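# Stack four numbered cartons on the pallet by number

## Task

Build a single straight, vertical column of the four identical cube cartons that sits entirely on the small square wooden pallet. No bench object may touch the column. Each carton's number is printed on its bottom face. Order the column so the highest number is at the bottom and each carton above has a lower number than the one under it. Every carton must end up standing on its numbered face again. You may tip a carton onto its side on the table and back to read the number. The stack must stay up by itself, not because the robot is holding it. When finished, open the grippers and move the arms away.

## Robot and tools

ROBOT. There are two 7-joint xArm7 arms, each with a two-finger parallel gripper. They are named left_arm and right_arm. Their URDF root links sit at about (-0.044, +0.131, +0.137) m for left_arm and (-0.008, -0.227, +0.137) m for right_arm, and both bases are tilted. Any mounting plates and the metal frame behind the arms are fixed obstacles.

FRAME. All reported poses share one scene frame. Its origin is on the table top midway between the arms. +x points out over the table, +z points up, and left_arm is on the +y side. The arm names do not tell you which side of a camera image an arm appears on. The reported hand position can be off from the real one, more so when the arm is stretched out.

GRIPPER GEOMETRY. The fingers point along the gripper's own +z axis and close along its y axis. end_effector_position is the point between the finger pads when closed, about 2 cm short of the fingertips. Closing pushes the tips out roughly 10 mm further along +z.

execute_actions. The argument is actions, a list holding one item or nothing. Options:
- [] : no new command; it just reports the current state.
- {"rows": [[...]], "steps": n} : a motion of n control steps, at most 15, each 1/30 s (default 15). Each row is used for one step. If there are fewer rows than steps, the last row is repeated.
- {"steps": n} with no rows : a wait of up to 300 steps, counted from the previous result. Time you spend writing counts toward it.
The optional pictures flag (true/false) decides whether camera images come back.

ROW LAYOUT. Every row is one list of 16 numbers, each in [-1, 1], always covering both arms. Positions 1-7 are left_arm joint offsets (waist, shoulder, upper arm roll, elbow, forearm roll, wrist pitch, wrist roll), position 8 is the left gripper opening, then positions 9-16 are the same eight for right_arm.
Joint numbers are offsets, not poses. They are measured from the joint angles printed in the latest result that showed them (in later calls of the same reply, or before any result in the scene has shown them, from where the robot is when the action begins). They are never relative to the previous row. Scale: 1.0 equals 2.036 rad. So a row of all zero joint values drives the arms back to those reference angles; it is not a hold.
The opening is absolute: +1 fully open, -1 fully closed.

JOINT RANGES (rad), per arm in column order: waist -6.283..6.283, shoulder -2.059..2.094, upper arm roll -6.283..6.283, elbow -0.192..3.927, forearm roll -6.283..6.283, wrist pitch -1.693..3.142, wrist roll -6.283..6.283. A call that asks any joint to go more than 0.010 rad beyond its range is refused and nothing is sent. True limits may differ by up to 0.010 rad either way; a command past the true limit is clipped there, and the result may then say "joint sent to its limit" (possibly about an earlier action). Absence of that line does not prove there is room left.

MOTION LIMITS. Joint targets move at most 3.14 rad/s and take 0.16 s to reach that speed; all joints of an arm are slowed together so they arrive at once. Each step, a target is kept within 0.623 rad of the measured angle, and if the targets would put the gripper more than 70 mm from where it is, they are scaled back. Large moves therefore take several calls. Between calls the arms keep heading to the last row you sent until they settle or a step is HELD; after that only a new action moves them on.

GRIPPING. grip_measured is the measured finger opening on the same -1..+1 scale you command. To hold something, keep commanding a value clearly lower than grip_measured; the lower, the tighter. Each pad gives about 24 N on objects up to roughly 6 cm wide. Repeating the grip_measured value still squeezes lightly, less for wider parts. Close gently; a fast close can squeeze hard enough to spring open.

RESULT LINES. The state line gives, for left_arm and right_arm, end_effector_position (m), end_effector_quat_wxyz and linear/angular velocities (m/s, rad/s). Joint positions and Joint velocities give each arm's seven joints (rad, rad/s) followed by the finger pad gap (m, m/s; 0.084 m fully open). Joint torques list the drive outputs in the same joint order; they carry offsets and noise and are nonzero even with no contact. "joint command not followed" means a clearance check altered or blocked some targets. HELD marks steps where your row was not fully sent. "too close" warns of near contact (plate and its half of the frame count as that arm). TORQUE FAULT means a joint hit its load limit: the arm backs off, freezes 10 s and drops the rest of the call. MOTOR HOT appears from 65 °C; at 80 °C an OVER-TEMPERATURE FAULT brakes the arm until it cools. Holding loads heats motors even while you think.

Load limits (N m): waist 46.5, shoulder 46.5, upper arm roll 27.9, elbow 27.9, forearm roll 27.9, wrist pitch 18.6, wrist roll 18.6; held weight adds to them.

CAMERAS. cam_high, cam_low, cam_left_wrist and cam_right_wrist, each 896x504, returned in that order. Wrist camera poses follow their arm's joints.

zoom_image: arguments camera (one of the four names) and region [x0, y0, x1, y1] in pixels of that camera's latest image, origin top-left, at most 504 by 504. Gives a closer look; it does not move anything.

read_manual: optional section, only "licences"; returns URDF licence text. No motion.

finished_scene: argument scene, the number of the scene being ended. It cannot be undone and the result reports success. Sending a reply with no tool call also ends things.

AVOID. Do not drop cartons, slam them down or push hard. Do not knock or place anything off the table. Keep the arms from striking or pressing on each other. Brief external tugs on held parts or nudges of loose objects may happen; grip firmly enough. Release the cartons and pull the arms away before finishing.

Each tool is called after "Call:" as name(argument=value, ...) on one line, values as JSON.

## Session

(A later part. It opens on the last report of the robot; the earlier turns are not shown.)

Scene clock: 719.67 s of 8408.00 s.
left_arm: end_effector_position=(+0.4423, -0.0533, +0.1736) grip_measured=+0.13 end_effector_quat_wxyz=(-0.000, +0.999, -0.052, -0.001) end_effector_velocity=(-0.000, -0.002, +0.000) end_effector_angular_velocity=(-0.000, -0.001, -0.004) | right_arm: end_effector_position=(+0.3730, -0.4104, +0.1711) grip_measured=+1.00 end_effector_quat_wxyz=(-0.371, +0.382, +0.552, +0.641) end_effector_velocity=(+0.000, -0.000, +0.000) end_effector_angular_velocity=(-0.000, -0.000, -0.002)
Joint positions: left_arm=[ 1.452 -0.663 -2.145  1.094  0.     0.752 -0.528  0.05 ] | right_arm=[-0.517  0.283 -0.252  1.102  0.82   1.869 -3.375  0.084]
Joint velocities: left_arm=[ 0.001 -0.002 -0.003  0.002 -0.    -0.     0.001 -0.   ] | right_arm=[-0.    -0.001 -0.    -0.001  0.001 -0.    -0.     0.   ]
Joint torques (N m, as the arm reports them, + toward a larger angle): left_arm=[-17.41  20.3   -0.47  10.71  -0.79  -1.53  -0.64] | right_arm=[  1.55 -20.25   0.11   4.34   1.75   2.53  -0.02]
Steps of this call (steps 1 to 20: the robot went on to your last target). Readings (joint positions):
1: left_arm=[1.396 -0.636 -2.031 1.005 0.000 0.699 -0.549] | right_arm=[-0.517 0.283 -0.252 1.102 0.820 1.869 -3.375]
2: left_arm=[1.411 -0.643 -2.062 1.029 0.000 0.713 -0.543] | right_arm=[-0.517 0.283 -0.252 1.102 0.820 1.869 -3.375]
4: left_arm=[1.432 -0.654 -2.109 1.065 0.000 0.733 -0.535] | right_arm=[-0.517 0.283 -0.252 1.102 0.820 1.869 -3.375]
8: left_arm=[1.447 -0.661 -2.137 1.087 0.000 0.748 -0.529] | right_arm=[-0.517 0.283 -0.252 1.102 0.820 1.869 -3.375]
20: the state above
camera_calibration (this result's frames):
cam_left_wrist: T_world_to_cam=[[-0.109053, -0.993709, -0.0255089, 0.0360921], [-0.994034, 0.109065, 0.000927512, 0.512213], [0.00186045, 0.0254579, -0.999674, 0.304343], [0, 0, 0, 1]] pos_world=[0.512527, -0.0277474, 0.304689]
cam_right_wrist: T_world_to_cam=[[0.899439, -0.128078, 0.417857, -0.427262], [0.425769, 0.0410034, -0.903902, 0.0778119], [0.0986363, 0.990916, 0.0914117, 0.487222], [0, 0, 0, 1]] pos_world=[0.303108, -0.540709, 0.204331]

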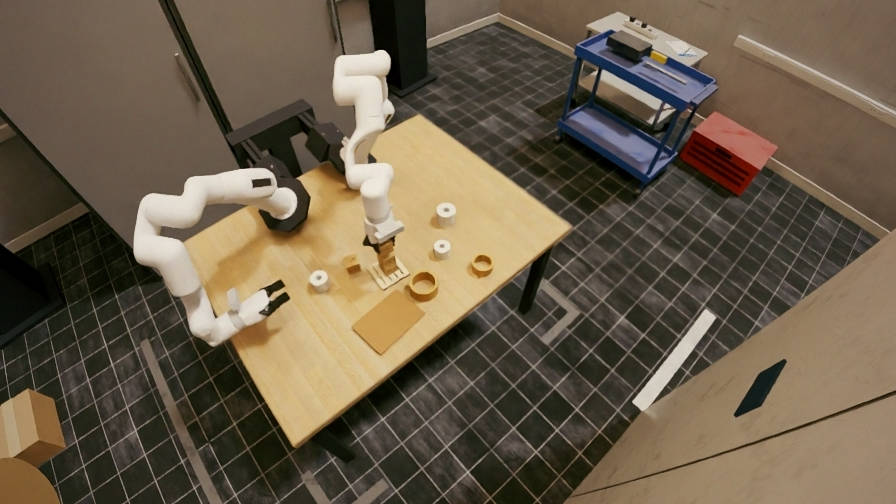

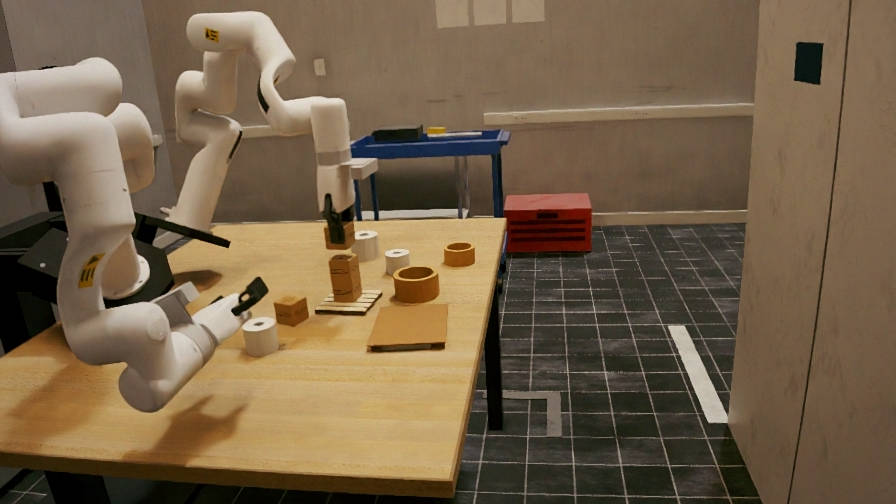

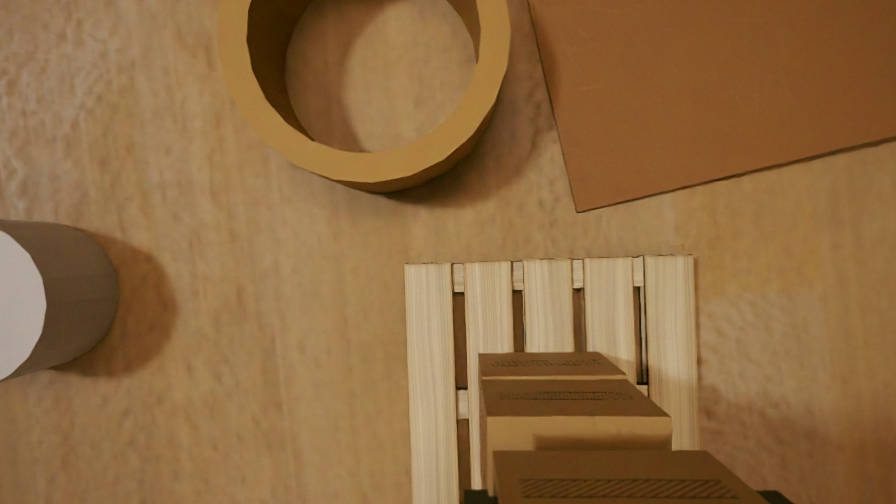

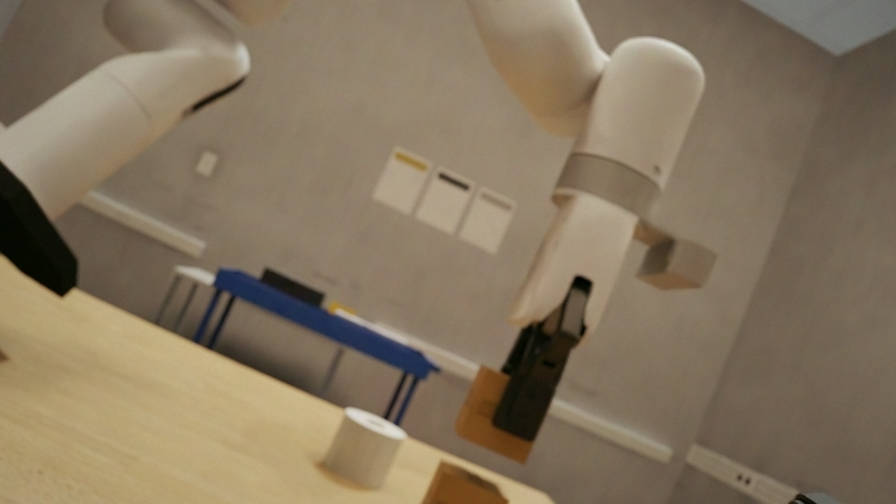

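Call:
execute_actions(actions=[{"rows":[[0.0358,-0.0153,-0.0271,-0.0029,0,-0.0311,0.001,-0.4,0,0,0,0,0,0,0,1]],"steps":15}], pictures=false)

Call:
execute_actions(actions=[{"steps":8}])

Scene clock: 732.90 s of 8408.00 s.
left_arm: end_effector_position=(+0.4444, -0.0541, +0.1483) grip_measured=+0.13 end_effector_quat_wxyz=(+0.000, +0.999, -0.053, +0.000) end_effector_velocity=(-0.000, +0.002, -0.004) end_effector_angular_velocity=(+0.002, +0.002, +0.001) | right_arm: end_effector_position=(+0.3730, -0.4104, +0.1711) grip_measured=+1.00 end_effector_quat_wxyz=(-0.371, +0.382, +0.552, +0.641) end_effector_velocity=(-0.000, +0.001, +0.000) end_effector_angular_velocity=(+0.001, -0.000, +0.002)
Joint positions: left_arm=[ 1.524 -0.693 -2.2    1.089  0.     0.689 -0.525  0.05 ] | right_arm=[-0.517  0.283 -0.252  1.102  0.82   1.869 -3.375  0.084]
Joint velocities: left_arm=[ 0.008 -0.003 -0.004 -0.003  0.    -0.006  0.    -0.   ] | right_arm=[ 0.     0.     0.002 -0.    -0.001 -0.    -0.     0.   ]
Joint torques (N m, as the arm reports them, + toward a larger angle): left_arm=[-17.49  22.44  -0.4   10.43  -0.67  -1.57  -0.67] | right_arm=[  1.55 -19.92   0.11   3.95   1.54   2.36   0.02]
Steps of this call (steps 1 to 15: the robot went on to your last target; steps 16 to 90: nothing new was sent; then 9.73 s passed at rest; steps 91 to 105: all 15 steps of this action). Readings (joint positions):
91: left_arm=[1.452 -0.663 -2.146 1.095 0.000 0.752 -0.527] | right_arm=[-0.517 0.283 -0.252 1.102 0.820 1.869 -3.375]
92: left_arm=[1.455 -0.664 -2.148 1.095 0.000 0.748 -0.527] | right_arm=[-0.517 0.283 -0.252 1.102 0.820 1.869 -3.375]
94: left_arm=[1.480 -0.674 -2.168 1.095 0.000 0.725 -0.527] | right_arm=[-0.517 0.283 -0.252 1.102 0.820 1.869 -3.375]
98: left_arm=[1.517 -0.691 -2.193 1.087 0.000 0.697 -0.526] | right_arm=[-0.517 0.283 -0.252 1.102 0.820 1.869 -3.375]
105: the state above

Scene clock: 733.17 s of 8408.00 s.
left_arm: end_effector_position=(+0.4444, -0.0538, +0.1479) grip_measured=+0.13 end_effector_quat_wxyz=(+0.000, +0.999, -0.052, +0.000) end_effector_velocity=(-0.000, +0.000, -0.000) end_effector_angular_velocity=(+0.001, +0.000, -0.001) | right_arm: end_effector_position=(+0.3730, -0.4104, +0.1711) grip_measured=+1.00 end_effector_quat_wxyz=(-0.371, +0.382, +0.552, +0.641) end_effector_velocity=(+0.001, +0.000, +0.000) end_effector_angular_velocity=(+0.000, -0.002, -0.000)
Joint positions: left_arm=[ 1.525 -0.694 -2.2    1.089  0.     0.688 -0.525  0.05 ] | right_arm=[-0.517  0.283 -0.252  1.102  0.82   1.869 -3.375  0.084]
Joint velocities: left_arm=[ 0.001 -0.001 -0.001 -0.     0.001 -0.001 -0.     0.   ] | right_arm=[ 0.    -0.     0.002  0.     0.002 -0.    -0.     0.   ]
Joint torques (N m, as the arm reports them, + toward a larger angle): left_arm=[-17.41  22.42  -0.58  10.34  -0.51  -1.55  -0.69] | right_arm=[  1.93 -20.41   0.18   3.98   1.83   2.13  -0.07]
Steps of this call (steps 1 to 8: the robot went on to your last target). Readings (joint positions):
1: left_arm=[1.524 -0.693 -2.200 1.089 0.000 0.689 -0.525] | right_arm=[-0.517 0.283 -0.252 1.102 0.820 1.869 -3.375]
2: left_arm=[1.524 -0.693 -2.200 1.089 0.000 0.689 -0.525] | right_arm=[-0.517 0.283 -0.252 1.102 0.820 1.869 -3.375]
4: left_arm=[1.524 -0.693 -2.200 1.089 0.000 0.688 -0.525] | right_arm=[-0.517 0.283 -0.252 1.102 0.820 1.869 -3.375]
8: the state above
camera_calibration (this result's frames):
cam_left_wrist: T_world_to_cam=[[-0.109526, -0.993678, -0.0246503, 0.0352679], [-0.993976, 0.109588, -0.00118768, 0.514679], [0.00388156, 0.0243717, -0.999695, 0.277677], [0, 0, 0, 1]] pos_world=[0.514364, -0.0281254, 0.279073]
cam_right_wrist: T_world_to_cam=[[0.899439, -0.128078, 0.417857, -0.427262], [0.425769, 0.0410035, -0.903902, 0.077812], [0.0986364, 0.990916, 0.0914119, 0.487222], [0, 0, 0, 1]] pos_world=[0.303108, -0.540709, 0.204331]

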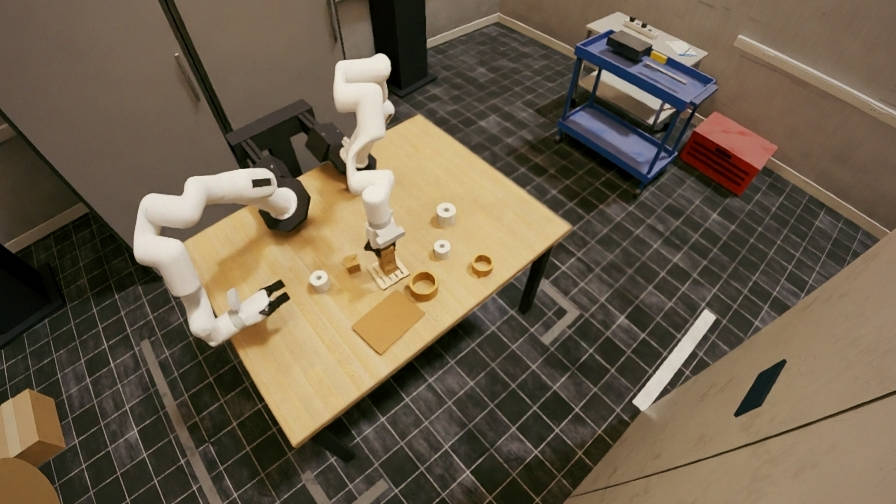

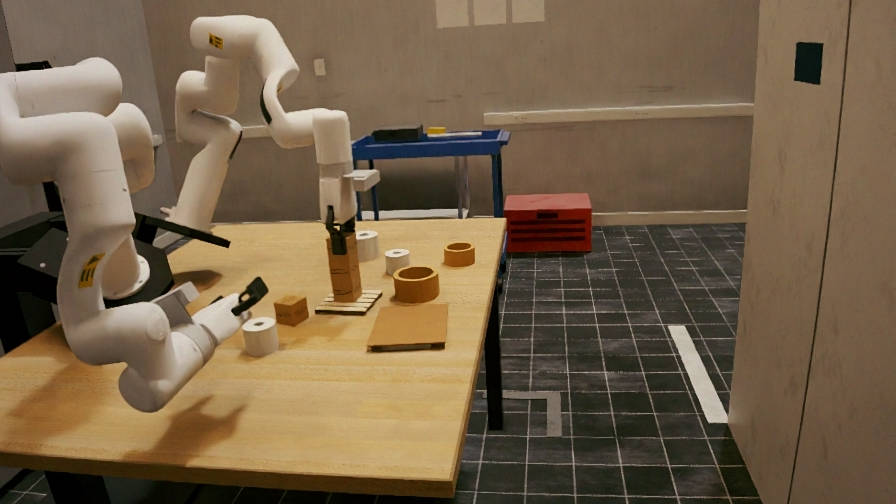

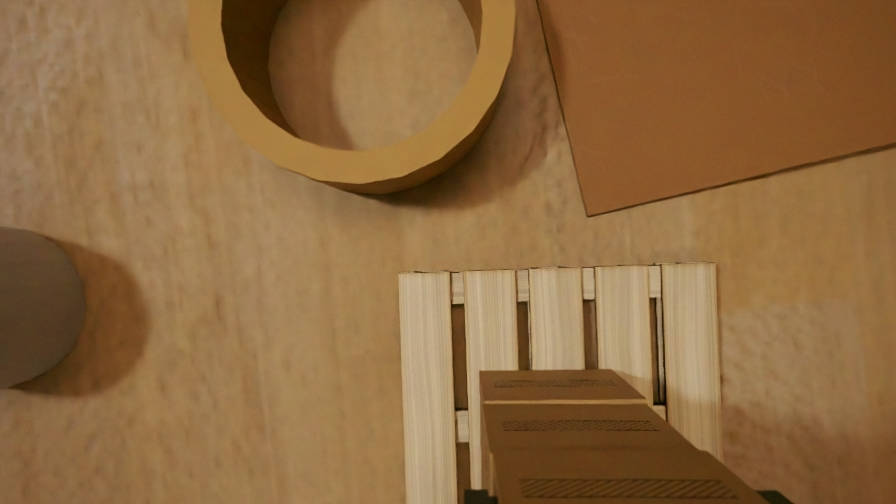

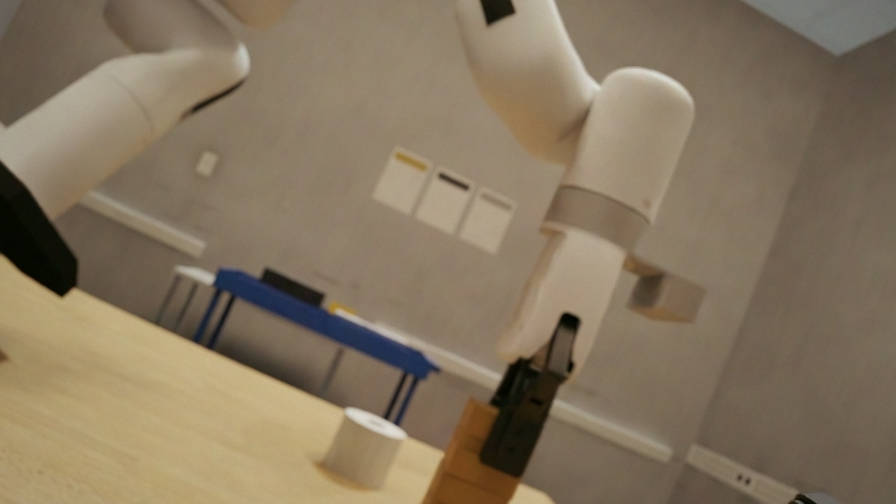

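Call:
execute_actions(actions=[{"rows":[[0,0,0,0,0,0,0,1,0,0,0,0,0,0,0,1]],"steps":8}], pictures=false)

Call:
execute_actions(actions=[{"rows":[[-0.0683,0.027,0.0528,0.0116,0,0.0625,0,1,0,0,0,0,0,0,0,1],[-0.0683,0.027,0.0528,0.0116,0,0.0625,0,1,0,0,0,0,0,0,0,1],[-0.0683,0.027,0.0528,0.0116,0,0.0625,0,1,0,0,0,0,0,0,0,1],[-0.0683,0.027,0.0528,0.0116,0,0.0625,0,1,0,0,0,0,0,0,0,1],[-0.0683,0.027,0.0528,0.0116,0,0.0625,0,1,0,0,0,0,0,0,0,1],[-0.0683,0.027,0.0528,0.0116,0,0.0625,0,1,0,0,0,0,0,0,0,1],[-0.0683,0.027,0.0528,0.0116,0,0.0625,0,1,0,0,0,0,0,0,0,1],[-0.0683,0.027,0.0528,0.0116,0,0.0625,0,1,0,0,0,0,0,0,0,1],[-0.1237,0.0058,-0.0311,0.0048,0,0.0717,-0.0177,1,0,0,0,0,0,0,0,1]],"steps":15}], pictures=false)

Call:
execute_actions(actions=[{"steps":20}], pictures=false)

Call:
execute_actions(actions=[{"rows":[[0.1135,-0.0779,-0.0833,-0.0218,0,-0.1319,0,1,0,0,0,0,0,0,0,1]],"steps":15}], pictures=false)

Call:
execute_actions(actions=[{"steps":12}])

Scene clock: 759.93 s of 8408.00 s.
left_arm: end_effector_position=(+0.4444, -0.0539, +0.1480) grip_measured=+1.00 end_effector_quat_wxyz=(+0.000, +0.999, -0.052, +0.000) end_effector_velocity=(-0.000, +0.000, -0.001) end_effector_angular_velocity=(+0.001, +0.001, +0.001) | right_arm: end_effector_position=(+0.3730, -0.4104, +0.1711) grip_measured=+1.00 end_effector_quat_wxyz=(-0.371, +0.382, +0.552, +0.641) end_effector_velocity=(-0.000, -0.000, -0.000) end_effector_angular_velocity=(-0.001, +0.000, +0.001)
Joint positions: left_arm=[ 1.525 -0.694 -2.2    1.089  0.     0.688 -0.525  0.084] | right_arm=[-0.517  0.283 -0.252  1.102  0.82   1.869 -3.375  0.084]
Joint velocities: left_arm=[ 0.    -0.001  0.    -0.001 -0.     0.    -0.     0.003] | right_arm=[-0.    -0.    -0.    -0.    -0.001 -0.     0.     0.   ]
Joint torques (N m, as the arm reports them, + toward a larger angle): left_arm=[-17.46  22.03  -0.56  10.16  -0.47  -1.5   -0.58] | right_arm=[  1.72 -21.21  -0.01   4.03   1.71   2.15  -0.03]
Steps of this call (steps 1 to 15: the robot went on to your last target; steps 16 to 90: nothing new was sent; then 23.50 s passed at rest; steps 91 to 98: all 8 steps of this action). Readings (joint positions):
91: left_arm=[1.525 -0.694 -2.200 1.089 0.000 0.688 -0.525] | right_arm=[-0.517 0.283 -0.252 1.102 0.820 1.869 -3.375]
92: left_arm=[1.525 -0.694 -2.200 1.089 0.000 0.688 -0.525] | right_arm=[-0.517 0.283 -0.252 1.102 0.820 1.869 -3.375]
94: left_arm=[1.525 -0.694 -2.200 1.089 0.000 0.688 -0.525] | right_arm=[-0.517 0.283 -0.252 1.102 0.820 1.869 -3.375]
98: the state above

Scene clock: 760.43 s of 8408.00 s.
left_arm: end_effector_position=(+0.3970, -0.1046, +0.2031) grip_measured=+1.00 end_effector_quat_wxyz=(+0.001, +0.994, -0.111, -0.000) end_effector_velocity=(-0.304, -0.305, +0.048) end_effector_angular_velocity=(-0.025, -0.013, -0.742) | right_arm: end_effector_position=(+0.3730, -0.4104, +0.1711) grip_measured=+1.00 end_effector_quat_wxyz=(-0.371, +0.382, +0.552, +0.641) end_effector_velocity=(+0.000, -0.000, +0.000) end_effector_angular_velocity=(-0.001, -0.001, +0.001)
Joint positions: left_arm=[ 1.337 -0.662 -2.181  1.105  0.     0.819 -0.542  0.084] | right_arm=[-0.517  0.283 -0.252  1.102  0.82   1.869 -3.375  0.084]
Joint velocities: left_arm=[-0.37  -0.121 -0.514 -0.021 -0.003  0.072 -0.095  0.   ] | right_arm=[-0.    -0.001  0.001  0.001 -0.001  0.     0.     0.   ]
Joint torques (N m, as the arm reports them, + toward a larger angle): left_arm=[-9.45 23.19  2.85 10.38 -0.6  -1.41 -0.54] | right_arm=[  2.27 -20.19   0.65   4.56   1.61   2.27   0.09]
Steps of this call (steps 1 to 15: all 15 steps of this action). Readings (joint positions):
1: left_arm=[1.525 -0.694 -2.200 1.089 0.000 0.688 -0.525] | right_arm=[-0.517 0.283 -0.252 1.102 0.820 1.869 -3.375]
2: left_arm=[1.522 -0.693 -2.198 1.089 0.000 0.692 -0.525] | right_arm=[-0.517 0.283 -0.252 1.102 0.820 1.869 -3.375]
4: left_arm=[1.488 -0.680 -2.169 1.091 0.000 0.727 -0.525] | right_arm=[-0.517 0.283 -0.252 1.102 0.820 1.869 -3.375]
8: left_arm=[1.405 -0.645 -2.110 1.114 0.000 0.794 -0.525] | right_arm=[-0.517 0.283 -0.252 1.102 0.820 1.869 -3.375]
15: the state above

Scene clock: 761.10 s of 8408.00 s.
left_arm: end_effector_position=(+0.3430, -0.1489, +0.2094) grip_measured=+1.00 end_effector_quat_wxyz=(-0.000, +0.986, -0.169, -0.000) end_effector_velocity=(-0.002, -0.001, +0.000) end_effector_angular_velocity=(-0.001, -0.000, -0.004) | right_arm: end_effector_position=(+0.3730, -0.4104, +0.1711) grip_measured=+1.00 end_effector_quat_wxyz=(-0.371, +0.382, +0.552, +0.641) end_effector_velocity=(-0.000, +0.001, +0.000) end_effector_angular_velocity=(-0.000, -0.001, +0.004)
Joint positions: left_arm=[ 1.273 -0.682 -2.263  1.098  0.     0.834 -0.561  0.084] | right_arm=[-0.517  0.283 -0.252  1.102  0.82   1.869 -3.375  0.084]
Joint velocities: left_arm=[-0.002 -0.    -0.002 -0.    -0.    -0.    -0.    -0.   ] | right_arm=[ 0.    -0.001  0.002  0.    -0.002 -0.     0.     0.   ]
Joint torques (N m, as the arm reports them, + toward a larger angle): left_arm=[-15.27  22.58  -0.35  10.98  -0.64  -1.57  -0.59] | right_arm=[  2.08 -20.82   0.43   4.25   1.7    2.3    0.1 ]
Steps of this call (steps 1 to 20: the robot went on to your last target). Readings (joint positions):
1: left_arm=[1.325 -0.665 -2.197 1.104 0.000 0.822 -0.546] | right_arm=[-0.517 0.283 -0.252 1.102 0.820 1.869 -3.375]
2: left_arm=[1.314 -0.669 -2.211 1.103 0.000 0.824 -0.549] | right_arm=[-0.517 0.283 -0.252 1.102 0.820 1.869 -3.375]
4: left_arm=[1.293 -0.676 -2.238 1.101 0.000 0.829 -0.555] | right_arm=[-0.517 0.283 -0.252 1.102 0.820 1.869 -3.375]
8: left_arm=[1.276 -0.681 -2.260 1.099 0.000 0.833 -0.560] | right_arm=[-0.517 0.283 -0.252 1.102 0.820 1.869 -3.375]
20: the state above

Scene clock: 761.60 s of 8408.00 s.
left_arm: end_effector_position=(+0.3427, -0.1489, +0.1022) grip_measured=+1.00 end_effector_quat_wxyz=(-0.001, +0.985, -0.170, -0.000) end_effector_velocity=(+0.004, -0.027, -0.009) end_effector_angular_velocity=(-0.072, -0.029, -0.017) | right_arm: end_effector_position=(+0.3730, -0.4104, +0.1711) grip_measured=+1.00 end_effector_quat_wxyz=(-0.371, +0.382, +0.552, +0.641) end_effector_velocity=(+0.000, +0.000, -0.000) end_effector_angular_velocity=(+0.001, +0.001, -0.001)
Joint positions: left_arm=[ 1.498 -0.836 -2.428  1.055  0.     0.574 -0.561  0.084] | right_arm=[-0.517  0.283 -0.252  1.102  0.82   1.869 -3.375  0.084]
Joint velocities: left_arm=[ 0.053 -0.027 -0.06   0.022  0.001 -0.098 -0.     0.   ] | right_arm=[-0.     0.001  0.001 -0.     0.001 -0.    -0.     0.   ]
Joint torques (N m, as the arm reports them, + toward a larger angle): left_arm=[-17.55  30.11  -0.26   9.49  -0.65  -1.64  -0.61] | right_arm=[  2.26 -20.22   0.67   4.38   1.62   2.09   0.11]
Steps of this call (steps 1 to 15: all 15 steps of this action). Readings (joint positions):
1: left_arm=[1.273 -0.682 -2.263 1.098 0.000 0.834 -0.561] | right_arm=[-0.517 0.283 -0.252 1.102 0.820 1.869 -3.375]
2: left_arm=[1.276 -0.683 -2.265 1.098 0.000 0.830 -0.562] | right_arm=[-0.517 0.283 -0.252 1.102 0.820 1.869 -3.375]
4: left_arm=[1.306 -0.703 -2.290 1.097 0.000 0.790 -0.561] | right_arm=[-0.517 0.283 -0.252 1.102 0.820 1.869 -3.375]
8: left_arm=[1.417 -0.781 -2.368 1.068 0.000 0.669 -0.561] | right_arm=[-0.517 0.283 -0.252 1.102 0.820 1.869 -3.375]
15: the state above

Scene clock: 762.00 s of 8408.00 s.
left_arm: end_effector_position=(+0.3423, -0.1493, +0.0997) grip_measured=+1.00 end_effector_quat_wxyz=(-0.000, +0.985, -0.170, -0.000) end_effector_velocity=(-0.000, +0.001, -0.001) end_effector_angular_velocity=(+0.002, +0.002, +0.000) | right_arm: end_effector_position=(+0.3730, -0.4104, +0.1711) grip_measured=+1.00 end_effector_quat_wxyz=(-0.371, +0.382, +0.552, +0.641) end_effector_velocity=(+0.000, +0.000, +0.000) end_effector_angular_velocity=(-0.000, -0.000, +0.001)
Joint positions: left_arm=[ 1.504 -0.84  -2.432  1.054  0.     0.566 -0.561  0.084] | right_arm=[-0.517  0.283 -0.252  1.102  0.82   1.869 -3.375  0.084]
Joint velocities: left_arm=[ 0.002 -0.001 -0.001 -0.001  0.    -0.001  0.     0.   ] | right_arm=[ 0.001  0.    -0.     0.    -0.     0.     0.     0.   ]
Joint torques (N m, as the arm reports them, + toward a larger angle): left_arm=[-16.54  29.01  -0.39   9.27  -0.73  -1.47  -0.65] | right_arm=[  2.33 -20.6   -0.11   4.31   1.32   2.2    0.02]
Steps of this call (steps 1 to 12: the robot went on to your last target). Readings (joint positions):
1: left_arm=[1.500 -0.837 -2.429 1.056 0.000 0.571 -0.561] | right_arm=[-0.517 0.283 -0.252 1.102 0.820 1.869 -3.375]
2: left_arm=[1.501 -0.837 -2.430 1.056 0.000 0.569 -0.561] | right_arm=[-0.517 0.283 -0.252 1.102 0.820 1.869 -3.375]
4: left_arm=[1.502 -0.838 -2.432 1.056 0.000 0.567 -0.561] | right_arm=[-0.517 0.283 -0.252 1.102 0.820 1.869 -3.375]
8: left_arm=[1.503 -0.839 -2.432 1.055 0.000 0.566 -0.561] | right_arm=[-0.517 0.283 -0.252 1.102 0.820 1.869 -3.375]
12: the state above
camera_calibration (this result's frames):
cam_left_wrist: T_world_to_cam=[[-0.34008, -0.94006, -0.0251359, 0.0149449], [-0.940356, 0.340193, -0.000229267, 0.439619], [0.00876658, 0.0235587, -0.999684, 0.230482], [0, 0, 0, 1]] pos_world=[0.41646, -0.140936, 0.230886]
cam_right_wrist: T_world_to_cam=[[0.89944, -0.128078, 0.417857, -0.427262], [0.425769, 0.0410037, -0.903902, 0.0778122], [0.0986363, 0.990916, 0.0914119, 0.487222], [0, 0, 0, 1]] pos_world=[0.303108, -0.540709, 0.204331]

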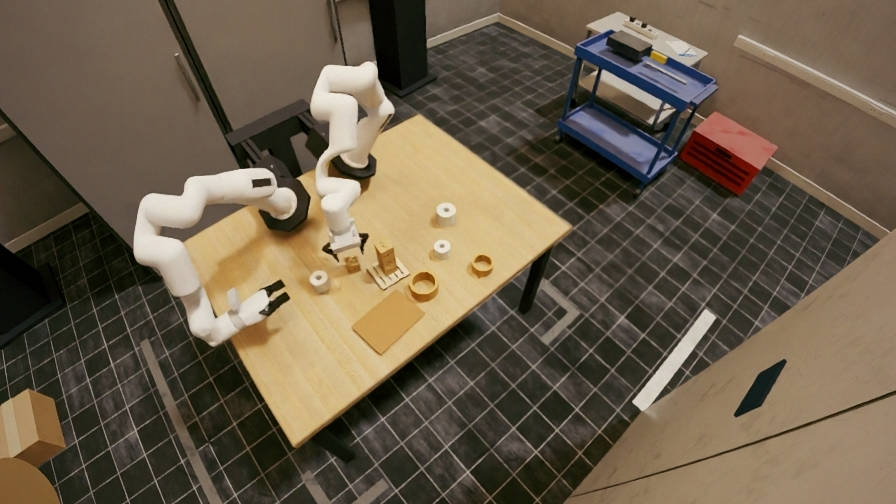

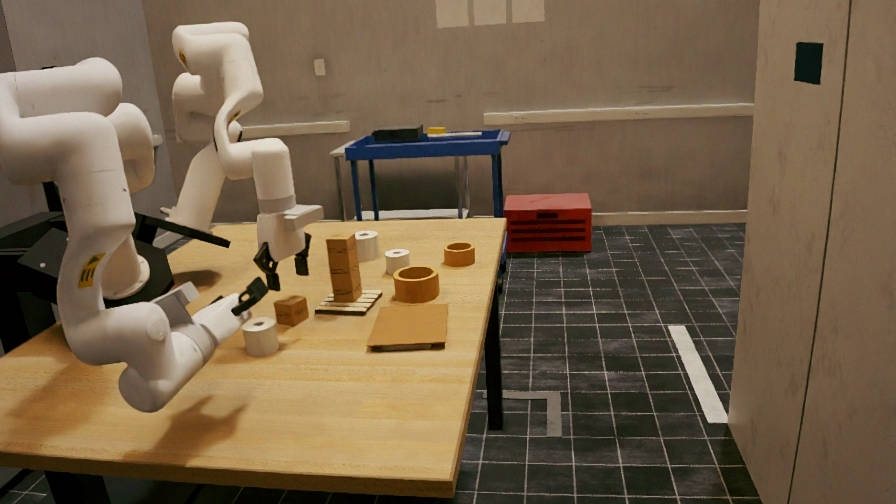

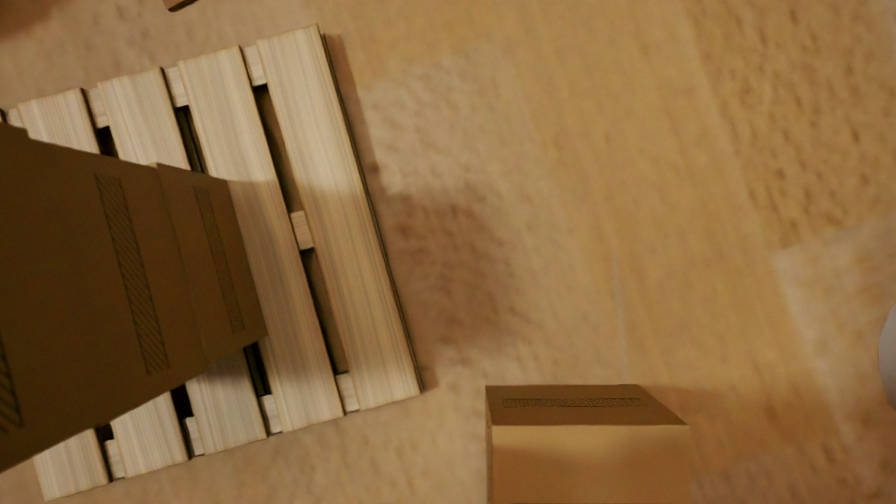

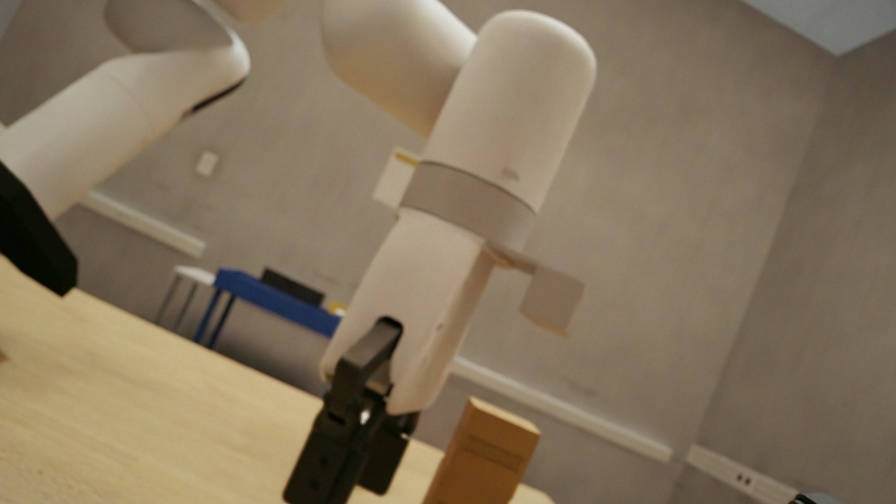

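Call:
execute_actions(actions=[{"rows":[[0.0611,-0.0608,-0.0382,0.0132,0,-0.0643,0,1,0,0,0,0,0,0,0,1]],"steps":15}], pictures=false)

Call:
execute_actions(actions=[{"steps":8}], pictures=false)

Call:
execute_actions(actions=[{"rows":[[0,0,0,0,0,0,0,0.7,0,0,0,0,0,0,0,1],[0,0,0,0,0,0,0,0.5,0,0,0,0,0,0,0,1],[0,0,0,0,0,0,0,0.4,0,0,0,0,0,0,0,1],[0,0,0,0,0,0,0,0.3,0,0,0,0,0,0,0,1],[0,0,0,0,0,0,0,0.22,0,0,0,0,0,0,0,1],[0,0,0,0,0,0,0,0.15,0,0,0,0,0,0,0,1],[0,0,0,0,0,0,0,0.08,0,0,0,0,0,0,0,1],[0,0,0,0,0,0,0,0,0,0,0,0,0,0,0,1],[0,0,0,0,0,0,0,-0.1,0,0,0,0,0,0,0,1],[0,0,0,0,0,0,0,-0.2,0,0,0,0,0,0,0,1],[0,0,0,0,0,0,0,-0.3,0,0,0,0,0,0,0,1],[0,0,0,0,0,0,0,-0.4,0,0,0,0,0,0,0,1]],"steps":14}], pictures=false)

Call:
execute_actions(actions=[{"rows":[[-0.1745,0.1386,0.1213,0.0087,0,0.1961,0,-0.4,0,0,0,0,0,0,0,1]],"steps":15}], pictures=false)

Call:
execute_actions(actions=[{"steps":14}], pictures=false)

Call:
execute_actions(actions=[{"rows":[[0.0259,0.0307,0.1077,0.0184,0,0.0222,0.0164,-0.4,0,0,0,0,0,0,0,1]],"steps":15}], pictures=false)

Call:
execute_actions(actions=[{"steps":16}])

Scene clock: 788.93 s of 8408.00 s.
left_arm: end_effector_position=(+0.3425, -0.1506, +0.0392) grip_measured=+1.00 end_effector_quat_wxyz=(+0.001, +0.985, -0.171, +0.001) end_effector_velocity=(-0.002, +0.003, -0.009) end_effector_angular_velocity=(+0.004, +0.005, +0.002) | right_arm: end_effector_position=(+0.3730, -0.4104, +0.1711) grip_measured=+1.00 end_effector_quat_wxyz=(-0.371, +0.382, +0.552, +0.641) end_effector_velocity=(+0.000, +0.000, -0.000) end_effector_angular_velocity=(+0.000, +0.000, -0.001)
Joint positions: left_arm=[ 1.626 -0.961 -2.51   1.082  0.     0.436 -0.561  0.084] | right_arm=[-0.517  0.283 -0.252  1.102  0.82   1.869 -3.375  0.084]
Joint velocities: left_arm=[ 0.013 -0.013 -0.008 -0.003 -0.002 -0.014 -0.    -0.   ] | right_arm=[ 0.     0.    -0.    -0.     0.001 -0.     0.     0.   ]
Joint torques (N m, as the arm reports them, + toward a larger angle): left_arm=[-17.47  31.99  -0.38   8.59  -0.73  -1.5   -0.63] | right_arm=[  2.66 -20.57   0.73   4.27   2.06   2.03  -0.12]
Steps of this call (steps 1 to 15: the robot went on to your last target; steps 16 to 90: nothing new was sent; then 23.43 s passed at rest; steps 91 to 105: all 15 steps of this action). Readings (joint positions):
91: left_arm=[1.504 -0.840 -2.433 1.054 0.000 0.566 -0.561] | right_arm=[-0.517 0.283 -0.252 1.102 0.820 1.869 -3.375]
92: left_arm=[1.507 -0.843 -2.435 1.055 0.000 0.562 -0.561] | right_arm=[-0.517 0.283 -0.252 1.102 0.820 1.869 -3.375]
94: left_arm=[1.538 -0.873 -2.456 1.067 0.000 0.525 -0.561] | right_arm=[-0.517 0.283 -0.252 1.102 0.820 1.869 -3.375]
98: left_arm=[1.612 -0.949 -2.498 1.071 0.000 0.457 -0.561] | right_arm=[-0.517 0.283 -0.252 1.102 0.820 1.869 -3.375]
105: the state above

Scene clock: 789.20 s of 8408.00 s.
left_arm: end_effector_position=(+0.3422, -0.1498, +0.0379) grip_measured=+1.00 end_effector_quat_wxyz=(+0.000, +0.985, -0.171, +0.000) end_effector_velocity=(-0.001, +0.000, -0.001) end_effector_angular_velocity=(+0.001, +0.002, -0.001) | right_arm: end_effector_position=(+0.3730, -0.4104, +0.1711) grip_measured=+1.00 end_effector_quat_wxyz=(-0.371, +0.382, +0.552, +0.641) end_effector_velocity=(+0.000, -0.000, +0.000) end_effector_angular_velocity=(-0.001, -0.000, -0.002)
Joint positions: left_arm=[ 1.628 -0.963 -2.51   1.081  0.     0.435 -0.561  0.084] | right_arm=[-0.517  0.283 -0.252  1.102  0.82   1.869 -3.375  0.084]
Joint velocities: left_arm=[ 0.002 -0.001 -0.002 -0.     0.    -0.    -0.     0.   ] | right_arm=[ 0.    -0.001 -0.001 -0.     0.002 -0.     0.     0.   ]
Joint torques (N m, as the arm reports them, + toward a larger angle): left_arm=[-17.61  32.17  -0.61   8.48  -0.58  -1.54  -0.68] | right_arm=[  2.23 -20.44   0.57   4.34   1.19   2.14   0.01]
Steps of this call (steps 1 to 8: the robot went on to your last target). Readings (joint positions):
1: left_arm=[1.627 -0.962 -2.510 1.082 0.000 0.436 -0.561] | right_arm=[-0.517 0.283 -0.252 1.102 0.820 1.869 -3.375]
2: left_arm=[1.627 -0.962 -2.510 1.082 0.000 0.436 -0.561] | right_arm=[-0.517 0.283 -0.252 1.102 0.820 1.869 -3.375]
4: left_arm=[1.628 -0.963 -2.510 1.081 0.000 0.435 -0.561] | right_arm=[-0.517 0.283 -0.252 1.102 0.820 1.869 -3.375]
8: the state above

Scene clock: 789.67 s of 8408.00 s.
left_arm: end_effector_position=(+0.3422, -0.1498, +0.0380) grip_measured=+0.13 end_effector_quat_wxyz=(+0.000, +0.985, -0.171, +0.000) end_effector_velocity=(-0.000, +0.000, -0.000) end_effector_angular_velocity=(+0.001, +0.000, -0.001) | right_arm: end_effector_position=(+0.3730, -0.4104, +0.1711) grip_measured=+1.00 end_effector_quat_wxyz=(-0.371, +0.382, +0.552, +0.641) end_effector_velocity=(-0.000, -0.000, -0.000) end_effector_angular_velocity=(-0.001, -0.000, +0.001)
Joint positions: left_arm=[ 1.628 -0.963 -2.51   1.081  0.     0.435 -0.561  0.05 ] | right_arm=[-0.517  0.283 -0.252  1.102  0.82   1.869 -3.375  0.084]
Joint velocities: left_arm=[ 0.    -0.001 -0.    -0.     0.001  0.     0.     0.   ] | right_arm=[-0.001  0.     0.     0.001 -0.001 -0.    -0.     0.   ]
Joint torques (N m, as the arm reports them, + toward a larger angle): left_arm=[-17.62  32.27  -0.54   8.33  -0.62  -1.53  -0.65] | right_arm=[  2.23 -19.65   0.27   4.26   1.87   2.25   0.04]
Steps of this call (steps 1 to 14: all 14 steps of this action). Readings (joint positions):
1: left_arm=[1.628 -0.963 -2.510 1.081 0.000 0.435 -0.561] | right_arm=[-0.517 0.283 -0.252 1.102 0.820 1.869 -3.375]
2: left_arm=[1.628 -0.963 -2.510 1.081 0.000 0.435 -0.561] | right_arm=[-0.517 0.283 -0.252 1.102 0.820 1.869 -3.375]
4: left_arm=[1.628 -0.963 -2.510 1.081 0.000 0.435 -0.561] | right_arm=[-0.517 0.283 -0.252 1.102 0.820 1.869 -3.375]
8: left_arm=[1.628 -0.963 -2.510 1.081 0.000 0.435 -0.561] | right_arm=[-0.517 0.283 -0.252 1.102 0.820 1.869 -3.375]
14: the state above

Scene clock: 790.17 s of 8408.00 s.
left_arm: end_effector_position=(+0.3474, -0.1531, +0.1927) grip_measured=+0.13 end_effector_quat_wxyz=(+0.000, +0.985, -0.170, +0.005) end_effector_velocity=(-0.035, -0.004, +0.253) end_effector_angular_velocity=(-0.100, +0.051, -0.020) | right_arm: end_effector_position=(+0.3730, -0.4104, +0.1711) grip_measured=+1.00 end_effector_quat_wxyz=(-0.371, +0.382, +0.552, +0.641) end_effector_velocity=(-0.000, -0.000, -0.000) end_effector_angular_velocity=(-0.001, +0.000, +0.001)
Joint positions: left_arm=[ 1.314 -0.713 -2.293  1.099  0.     0.785 -0.561  0.05 ] | right_arm=[-0.517  0.283 -0.252  1.102  0.82   1.869 -3.375  0.084]
Joint velocities: left_arm=[-0.515  0.418  0.339  0.061 -0.     0.543  0.     0.   ] | right_arm=[-0.     0.001  0.     0.001 -0.001  0.    -0.     0.   ]
Joint torques (N m, as the arm reports them, + toward a larger angle): left_arm=[-6.51 13.48 -0.99  8.15 -0.58 -1.7  -0.56] | right_arm=[  2.2  -20.06   0.39   4.41   1.68   2.07   0.  ]
Steps of this call (steps 1 to 15: all 15 steps of this action). Readings (joint positions):
1: left_arm=[1.628 -0.963 -2.510 1.081 0.000 0.435 -0.561] | right_arm=[-0.517 0.283 -0.252 1.102 0.820 1.869 -3.375]
2: left_arm=[1.625 -0.962 -2.508 1.081 0.000 0.439 -0.561] | right_arm=[-0.517 0.283 -0.252 1.102 0.820 1.869 -3.375]
4: left_arm=[1.595 -0.939 -2.485 1.077 0.000 0.479 -0.561] | right_arm=[-0.517 0.283 -0.252 1.102 0.820 1.869 -3.375]
8: left_arm=[1.488 -0.851 -2.413 1.091 0.000 0.591 -0.561] | right_arm=[-0.517 0.283 -0.252 1.102 0.820 1.869 -3.375]
15: the state above

Scene clock: 790.63 s of 8408.00 s.
left_arm: end_effector_position=(+0.3429, -0.1491, +0.2094) grip_measured=+0.13 end_effector_quat_wxyz=(-0.000, +0.986, -0.170, -0.000) end_effector_velocity=(+0.001, -0.001, +0.003) end_effector_angular_velocity=(-0.004, -0.002, -0.001) | right_arm: end_effector_position=(+0.3730, -0.4104, +0.1711) grip_measured=+1.00 end_effector_quat_wxyz=(-0.371, +0.382, +0.552, +0.641) end_effector_velocity=(-0.000, +0.001, -0.000) end_effector_angular_velocity=(+0.000, -0.000, +0.003)
Joint positions: left_arm=[ 1.273 -0.682 -2.264  1.099  0.     0.834 -0.561  0.05 ] | right_arm=[-0.517  0.283 -0.252  1.102  0.82   1.869 -3.375  0.084]
Joint velocities: left_arm=[-0.005  0.004  0.003  0.003  0.001  0.003  0.     0.   ] | right_arm=[ 0.001  0.     0.    -0.    -0.001 -0.     0.     0.   ]
Joint torques (N m, as the arm reports them, + toward a larger angle): left_arm=[-15.31  22.78  -0.43  11.1   -0.6   -1.41  -0.7 ] | right_arm=[  2.78 -20.1    0.19   4.15   1.77   2.44  -0.28]
Steps of this call (steps 1 to 14: the robot went on to your last target). Readings (joint positions):
1: left_arm=[1.300 -0.702 -2.284 1.101 0.000 0.800 -0.561] | right_arm=[-0.517 0.283 -0.252 1.102 0.820 1.869 -3.375]
2: left_arm=[1.291 -0.694 -2.277 1.101 0.000 0.811 -0.561] | right_arm=[-0.517 0.283 -0.252 1.102 0.820 1.869 -3.375]
4: left_arm=[1.281 -0.688 -2.270 1.099 0.000 0.823 -0.561] | right_arm=[-0.517 0.283 -0.252 1.102 0.820 1.869 -3.375]
8: left_arm=[1.276 -0.684 -2.265 1.097 0.000 0.832 -0.561] | right_arm=[-0.517 0.283 -0.252 1.102 0.820 1.869 -3.375]
14: the state above

Scene clock: 791.13 s of 8408.00 s.
left_arm: end_effector_position=(+0.4402, -0.0561, +0.2235) grip_measured=+0.13 end_effector_quat_wxyz=(-0.000, +0.999, -0.055, -0.001) end_effector_velocity=(+0.016, +0.023, +0.005) end_effector_angular_velocity=(+0.003, +0.008, +0.038) | right_arm: end_effector_position=(+0.3730, -0.4104, +0.1711) grip_measured=+1.00 end_effector_quat_wxyz=(-0.371, +0.382, +0.552, +0.641) end_effector_velocity=(+0.000, -0.001, +0.000) end_effector_angular_velocity=(-0.001, -0.001, -0.002)
Joint positions: left_arm=[ 1.326 -0.621 -2.05   1.134  0.001  0.877 -0.53   0.05 ] | right_arm=[-0.517  0.283 -0.252  1.102  0.82   1.869 -3.375  0.084]
Joint velocities: left_arm=[ 0.003  0.017  0.05   0.01  -0.     0.024  0.017  0.   ] | right_arm=[-0.001 -0.001 -0.     0.     0.001 -0.    -0.     0.   ]
Joint torques (N m, as the arm reports them, + toward a larger angle): left_arm=[-20.06  14.84  -2.08  11.23  -0.74  -1.59  -0.66] | right_arm=[  2.15 -20.02   0.55   4.11   1.83   2.24   0.01]
Steps of this call (steps 1 to 15: all 15 steps of this action). Readings (joint positions):
1: left_arm=[1.273 -0.682 -2.263 1.099 0.000 0.834 -0.561] | right_arm=[-0.517 0.283 -0.252 1.102 0.820 1.869 -3.375]
2: left_arm=[1.274 -0.681 -2.261 1.099 0.000 0.835 -0.561] | right_arm=[-0.517 0.283 -0.252 1.102 0.820 1.869 -3.375]
4: left_arm=[1.279 -0.673 -2.235 1.104 0.000 0.842 -0.556] | right_arm=[-0.517 0.283 -0.252 1.102 0.820 1.869 -3.375]
8: left_arm=[1.304 -0.647 -2.140 1.120 0.001 0.858 -0.543] | right_arm=[-0.517 0.283 -0.252 1.102 0.820 1.869 -3.375]
15: the state above

Scene clock: 791.67 s of 8408.00 s.
left_arm: end_effector_position=(+0.4424, -0.0537, +0.2243) grip_measured=+0.13 end_effector_quat_wxyz=(-0.000, +0.999, -0.052, -0.000) end_effector_velocity=(+0.001, +0.001, +0.000) end_effector_angular_velocity=(-0.001, -0.000, +0.003) | right_arm: end_effector_position=(+0.3730, -0.4104, +0.1711) grip_measured=+1.00 end_effector_quat_wxyz=(-0.371, +0.382, +0.552, +0.641) end_effector_velocity=(+0.000, +0.000, +0.000) end_effector_angular_velocity=(+0.000, -0.001, -0.000)
Joint positions: left_arm=[ 1.326 -0.619 -2.045  1.136  0.     0.879 -0.528  0.05 ] | right_arm=[-0.517  0.283 -0.252  1.102  0.82   1.869 -3.375  0.084]
Joint velocities: left_arm=[ 0.001  0.001  0.002  0.     0.    -0.    -0.     0.   ] | right_arm=[ 0.    -0.     0.001 -0.     0.001  0.    -0.     0.   ]
Joint torques (N m, as the arm reports them, + toward a larger angle): left_arm=[-16.61  16.68  -0.44  11.3   -0.72  -1.54  -0.54] | right_arm=[  2.09 -20.39   0.16   3.93   1.78   2.36  -0.08]
Steps of this call (steps 1 to 15: the robot went on to your last target; step 16: nothing new was sent). Readings (joint positions):
1: left_arm=[1.326 -0.621 -2.050 1.135 0.000 0.878 -0.529] | right_arm=[-0.517 0.283 -0.252 1.102 0.820 1.869 -3.375]
2: left_arm=[1.325 -0.621 -2.049 1.135 0.000 0.878 -0.529] | right_arm=[-0.517 0.283 -0.252 1.102 0.820 1.869 -3.375]
4: left_arm=[1.325 -0.620 -2.049 1.136 0.000 0.879 -0.528] | right_arm=[-0.517 0.283 -0.252 1.102 0.820 1.869 -3.375]
8: left_arm=[1.325 -0.620 -2.046 1.136 0.000 0.879 -0.528] | right_arm=[-0.517 0.283 -0.252 1.102 0.820 1.869 -3.375]
16: the state above
All arms were judged still, so your last target was given up. Only a new action makes them travel on or press farther. Fingers that are still opening or closing keep moving.
camera_calibration (this result's frames):
cam_left_wrist: T_world_to_cam=[[-0.108969, -0.993725, -0.0252251, 0.0369411], [-0.994041, 0.109003, 0.0000139458, 0.512481], [0.00273575, 0.0250763, -0.999682, 0.354664], [0, 0, 0, 1]] pos_world=[0.512482, -0.0280463, 0.355476]
cam_right_wrist: T_world_to_cam=[[0.89944, -0.128078, 0.417856, -0.427262], [0.425769, 0.0410037, -0.903903, 0.0778124], [0.0986364, 0.990916, 0.091412, 0.487222], [0, 0, 0, 1]] pos_world=[0.303108, -0.540709, 0.204331]

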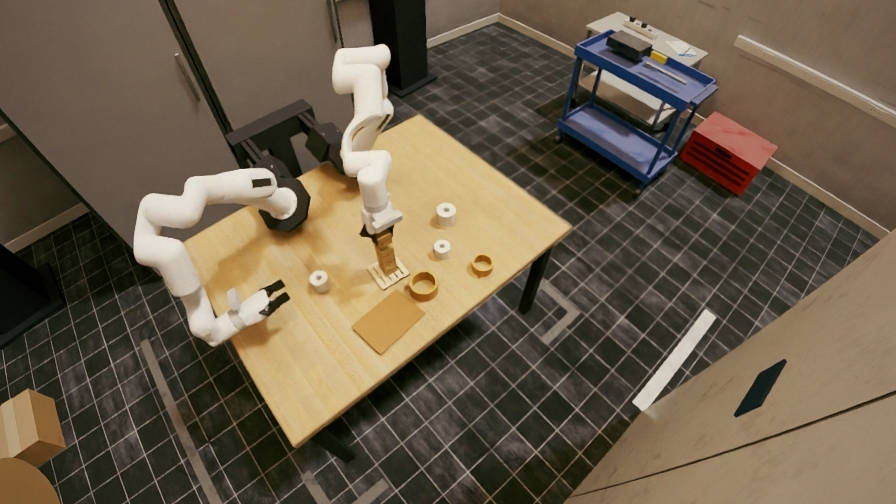

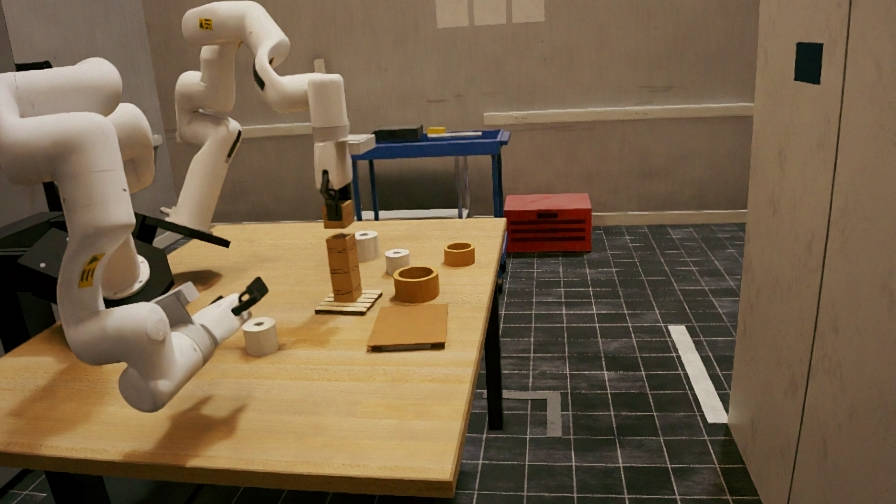

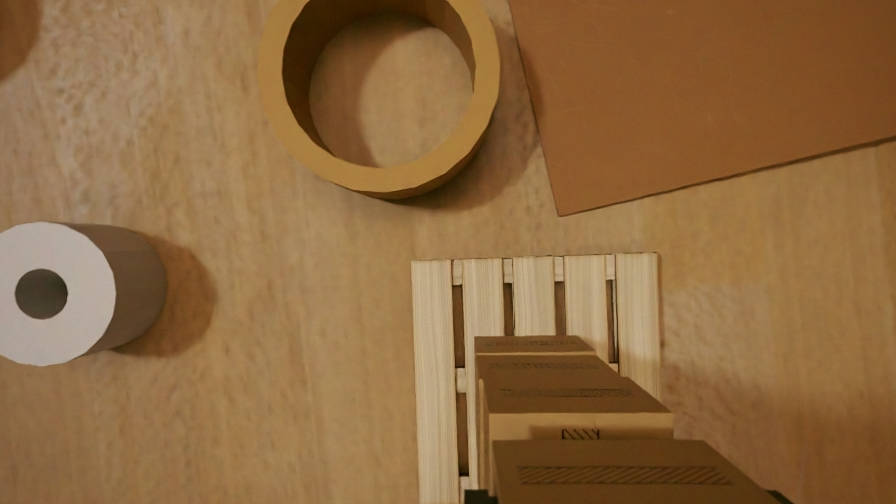

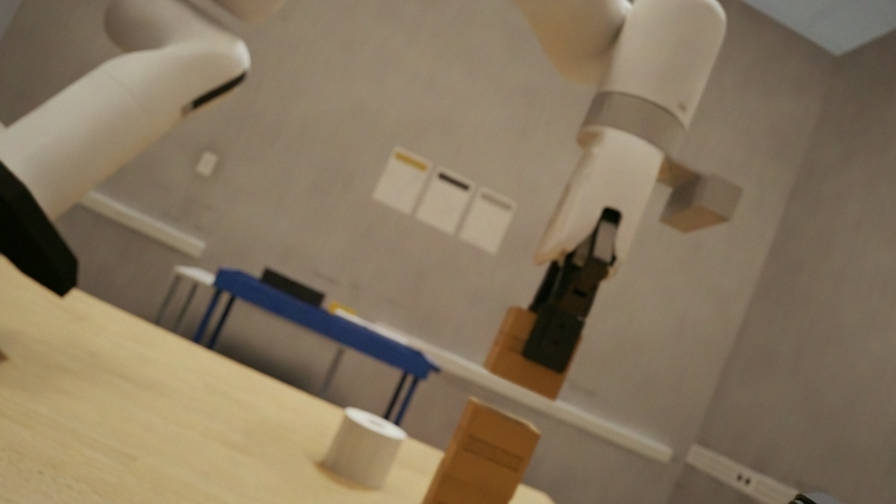

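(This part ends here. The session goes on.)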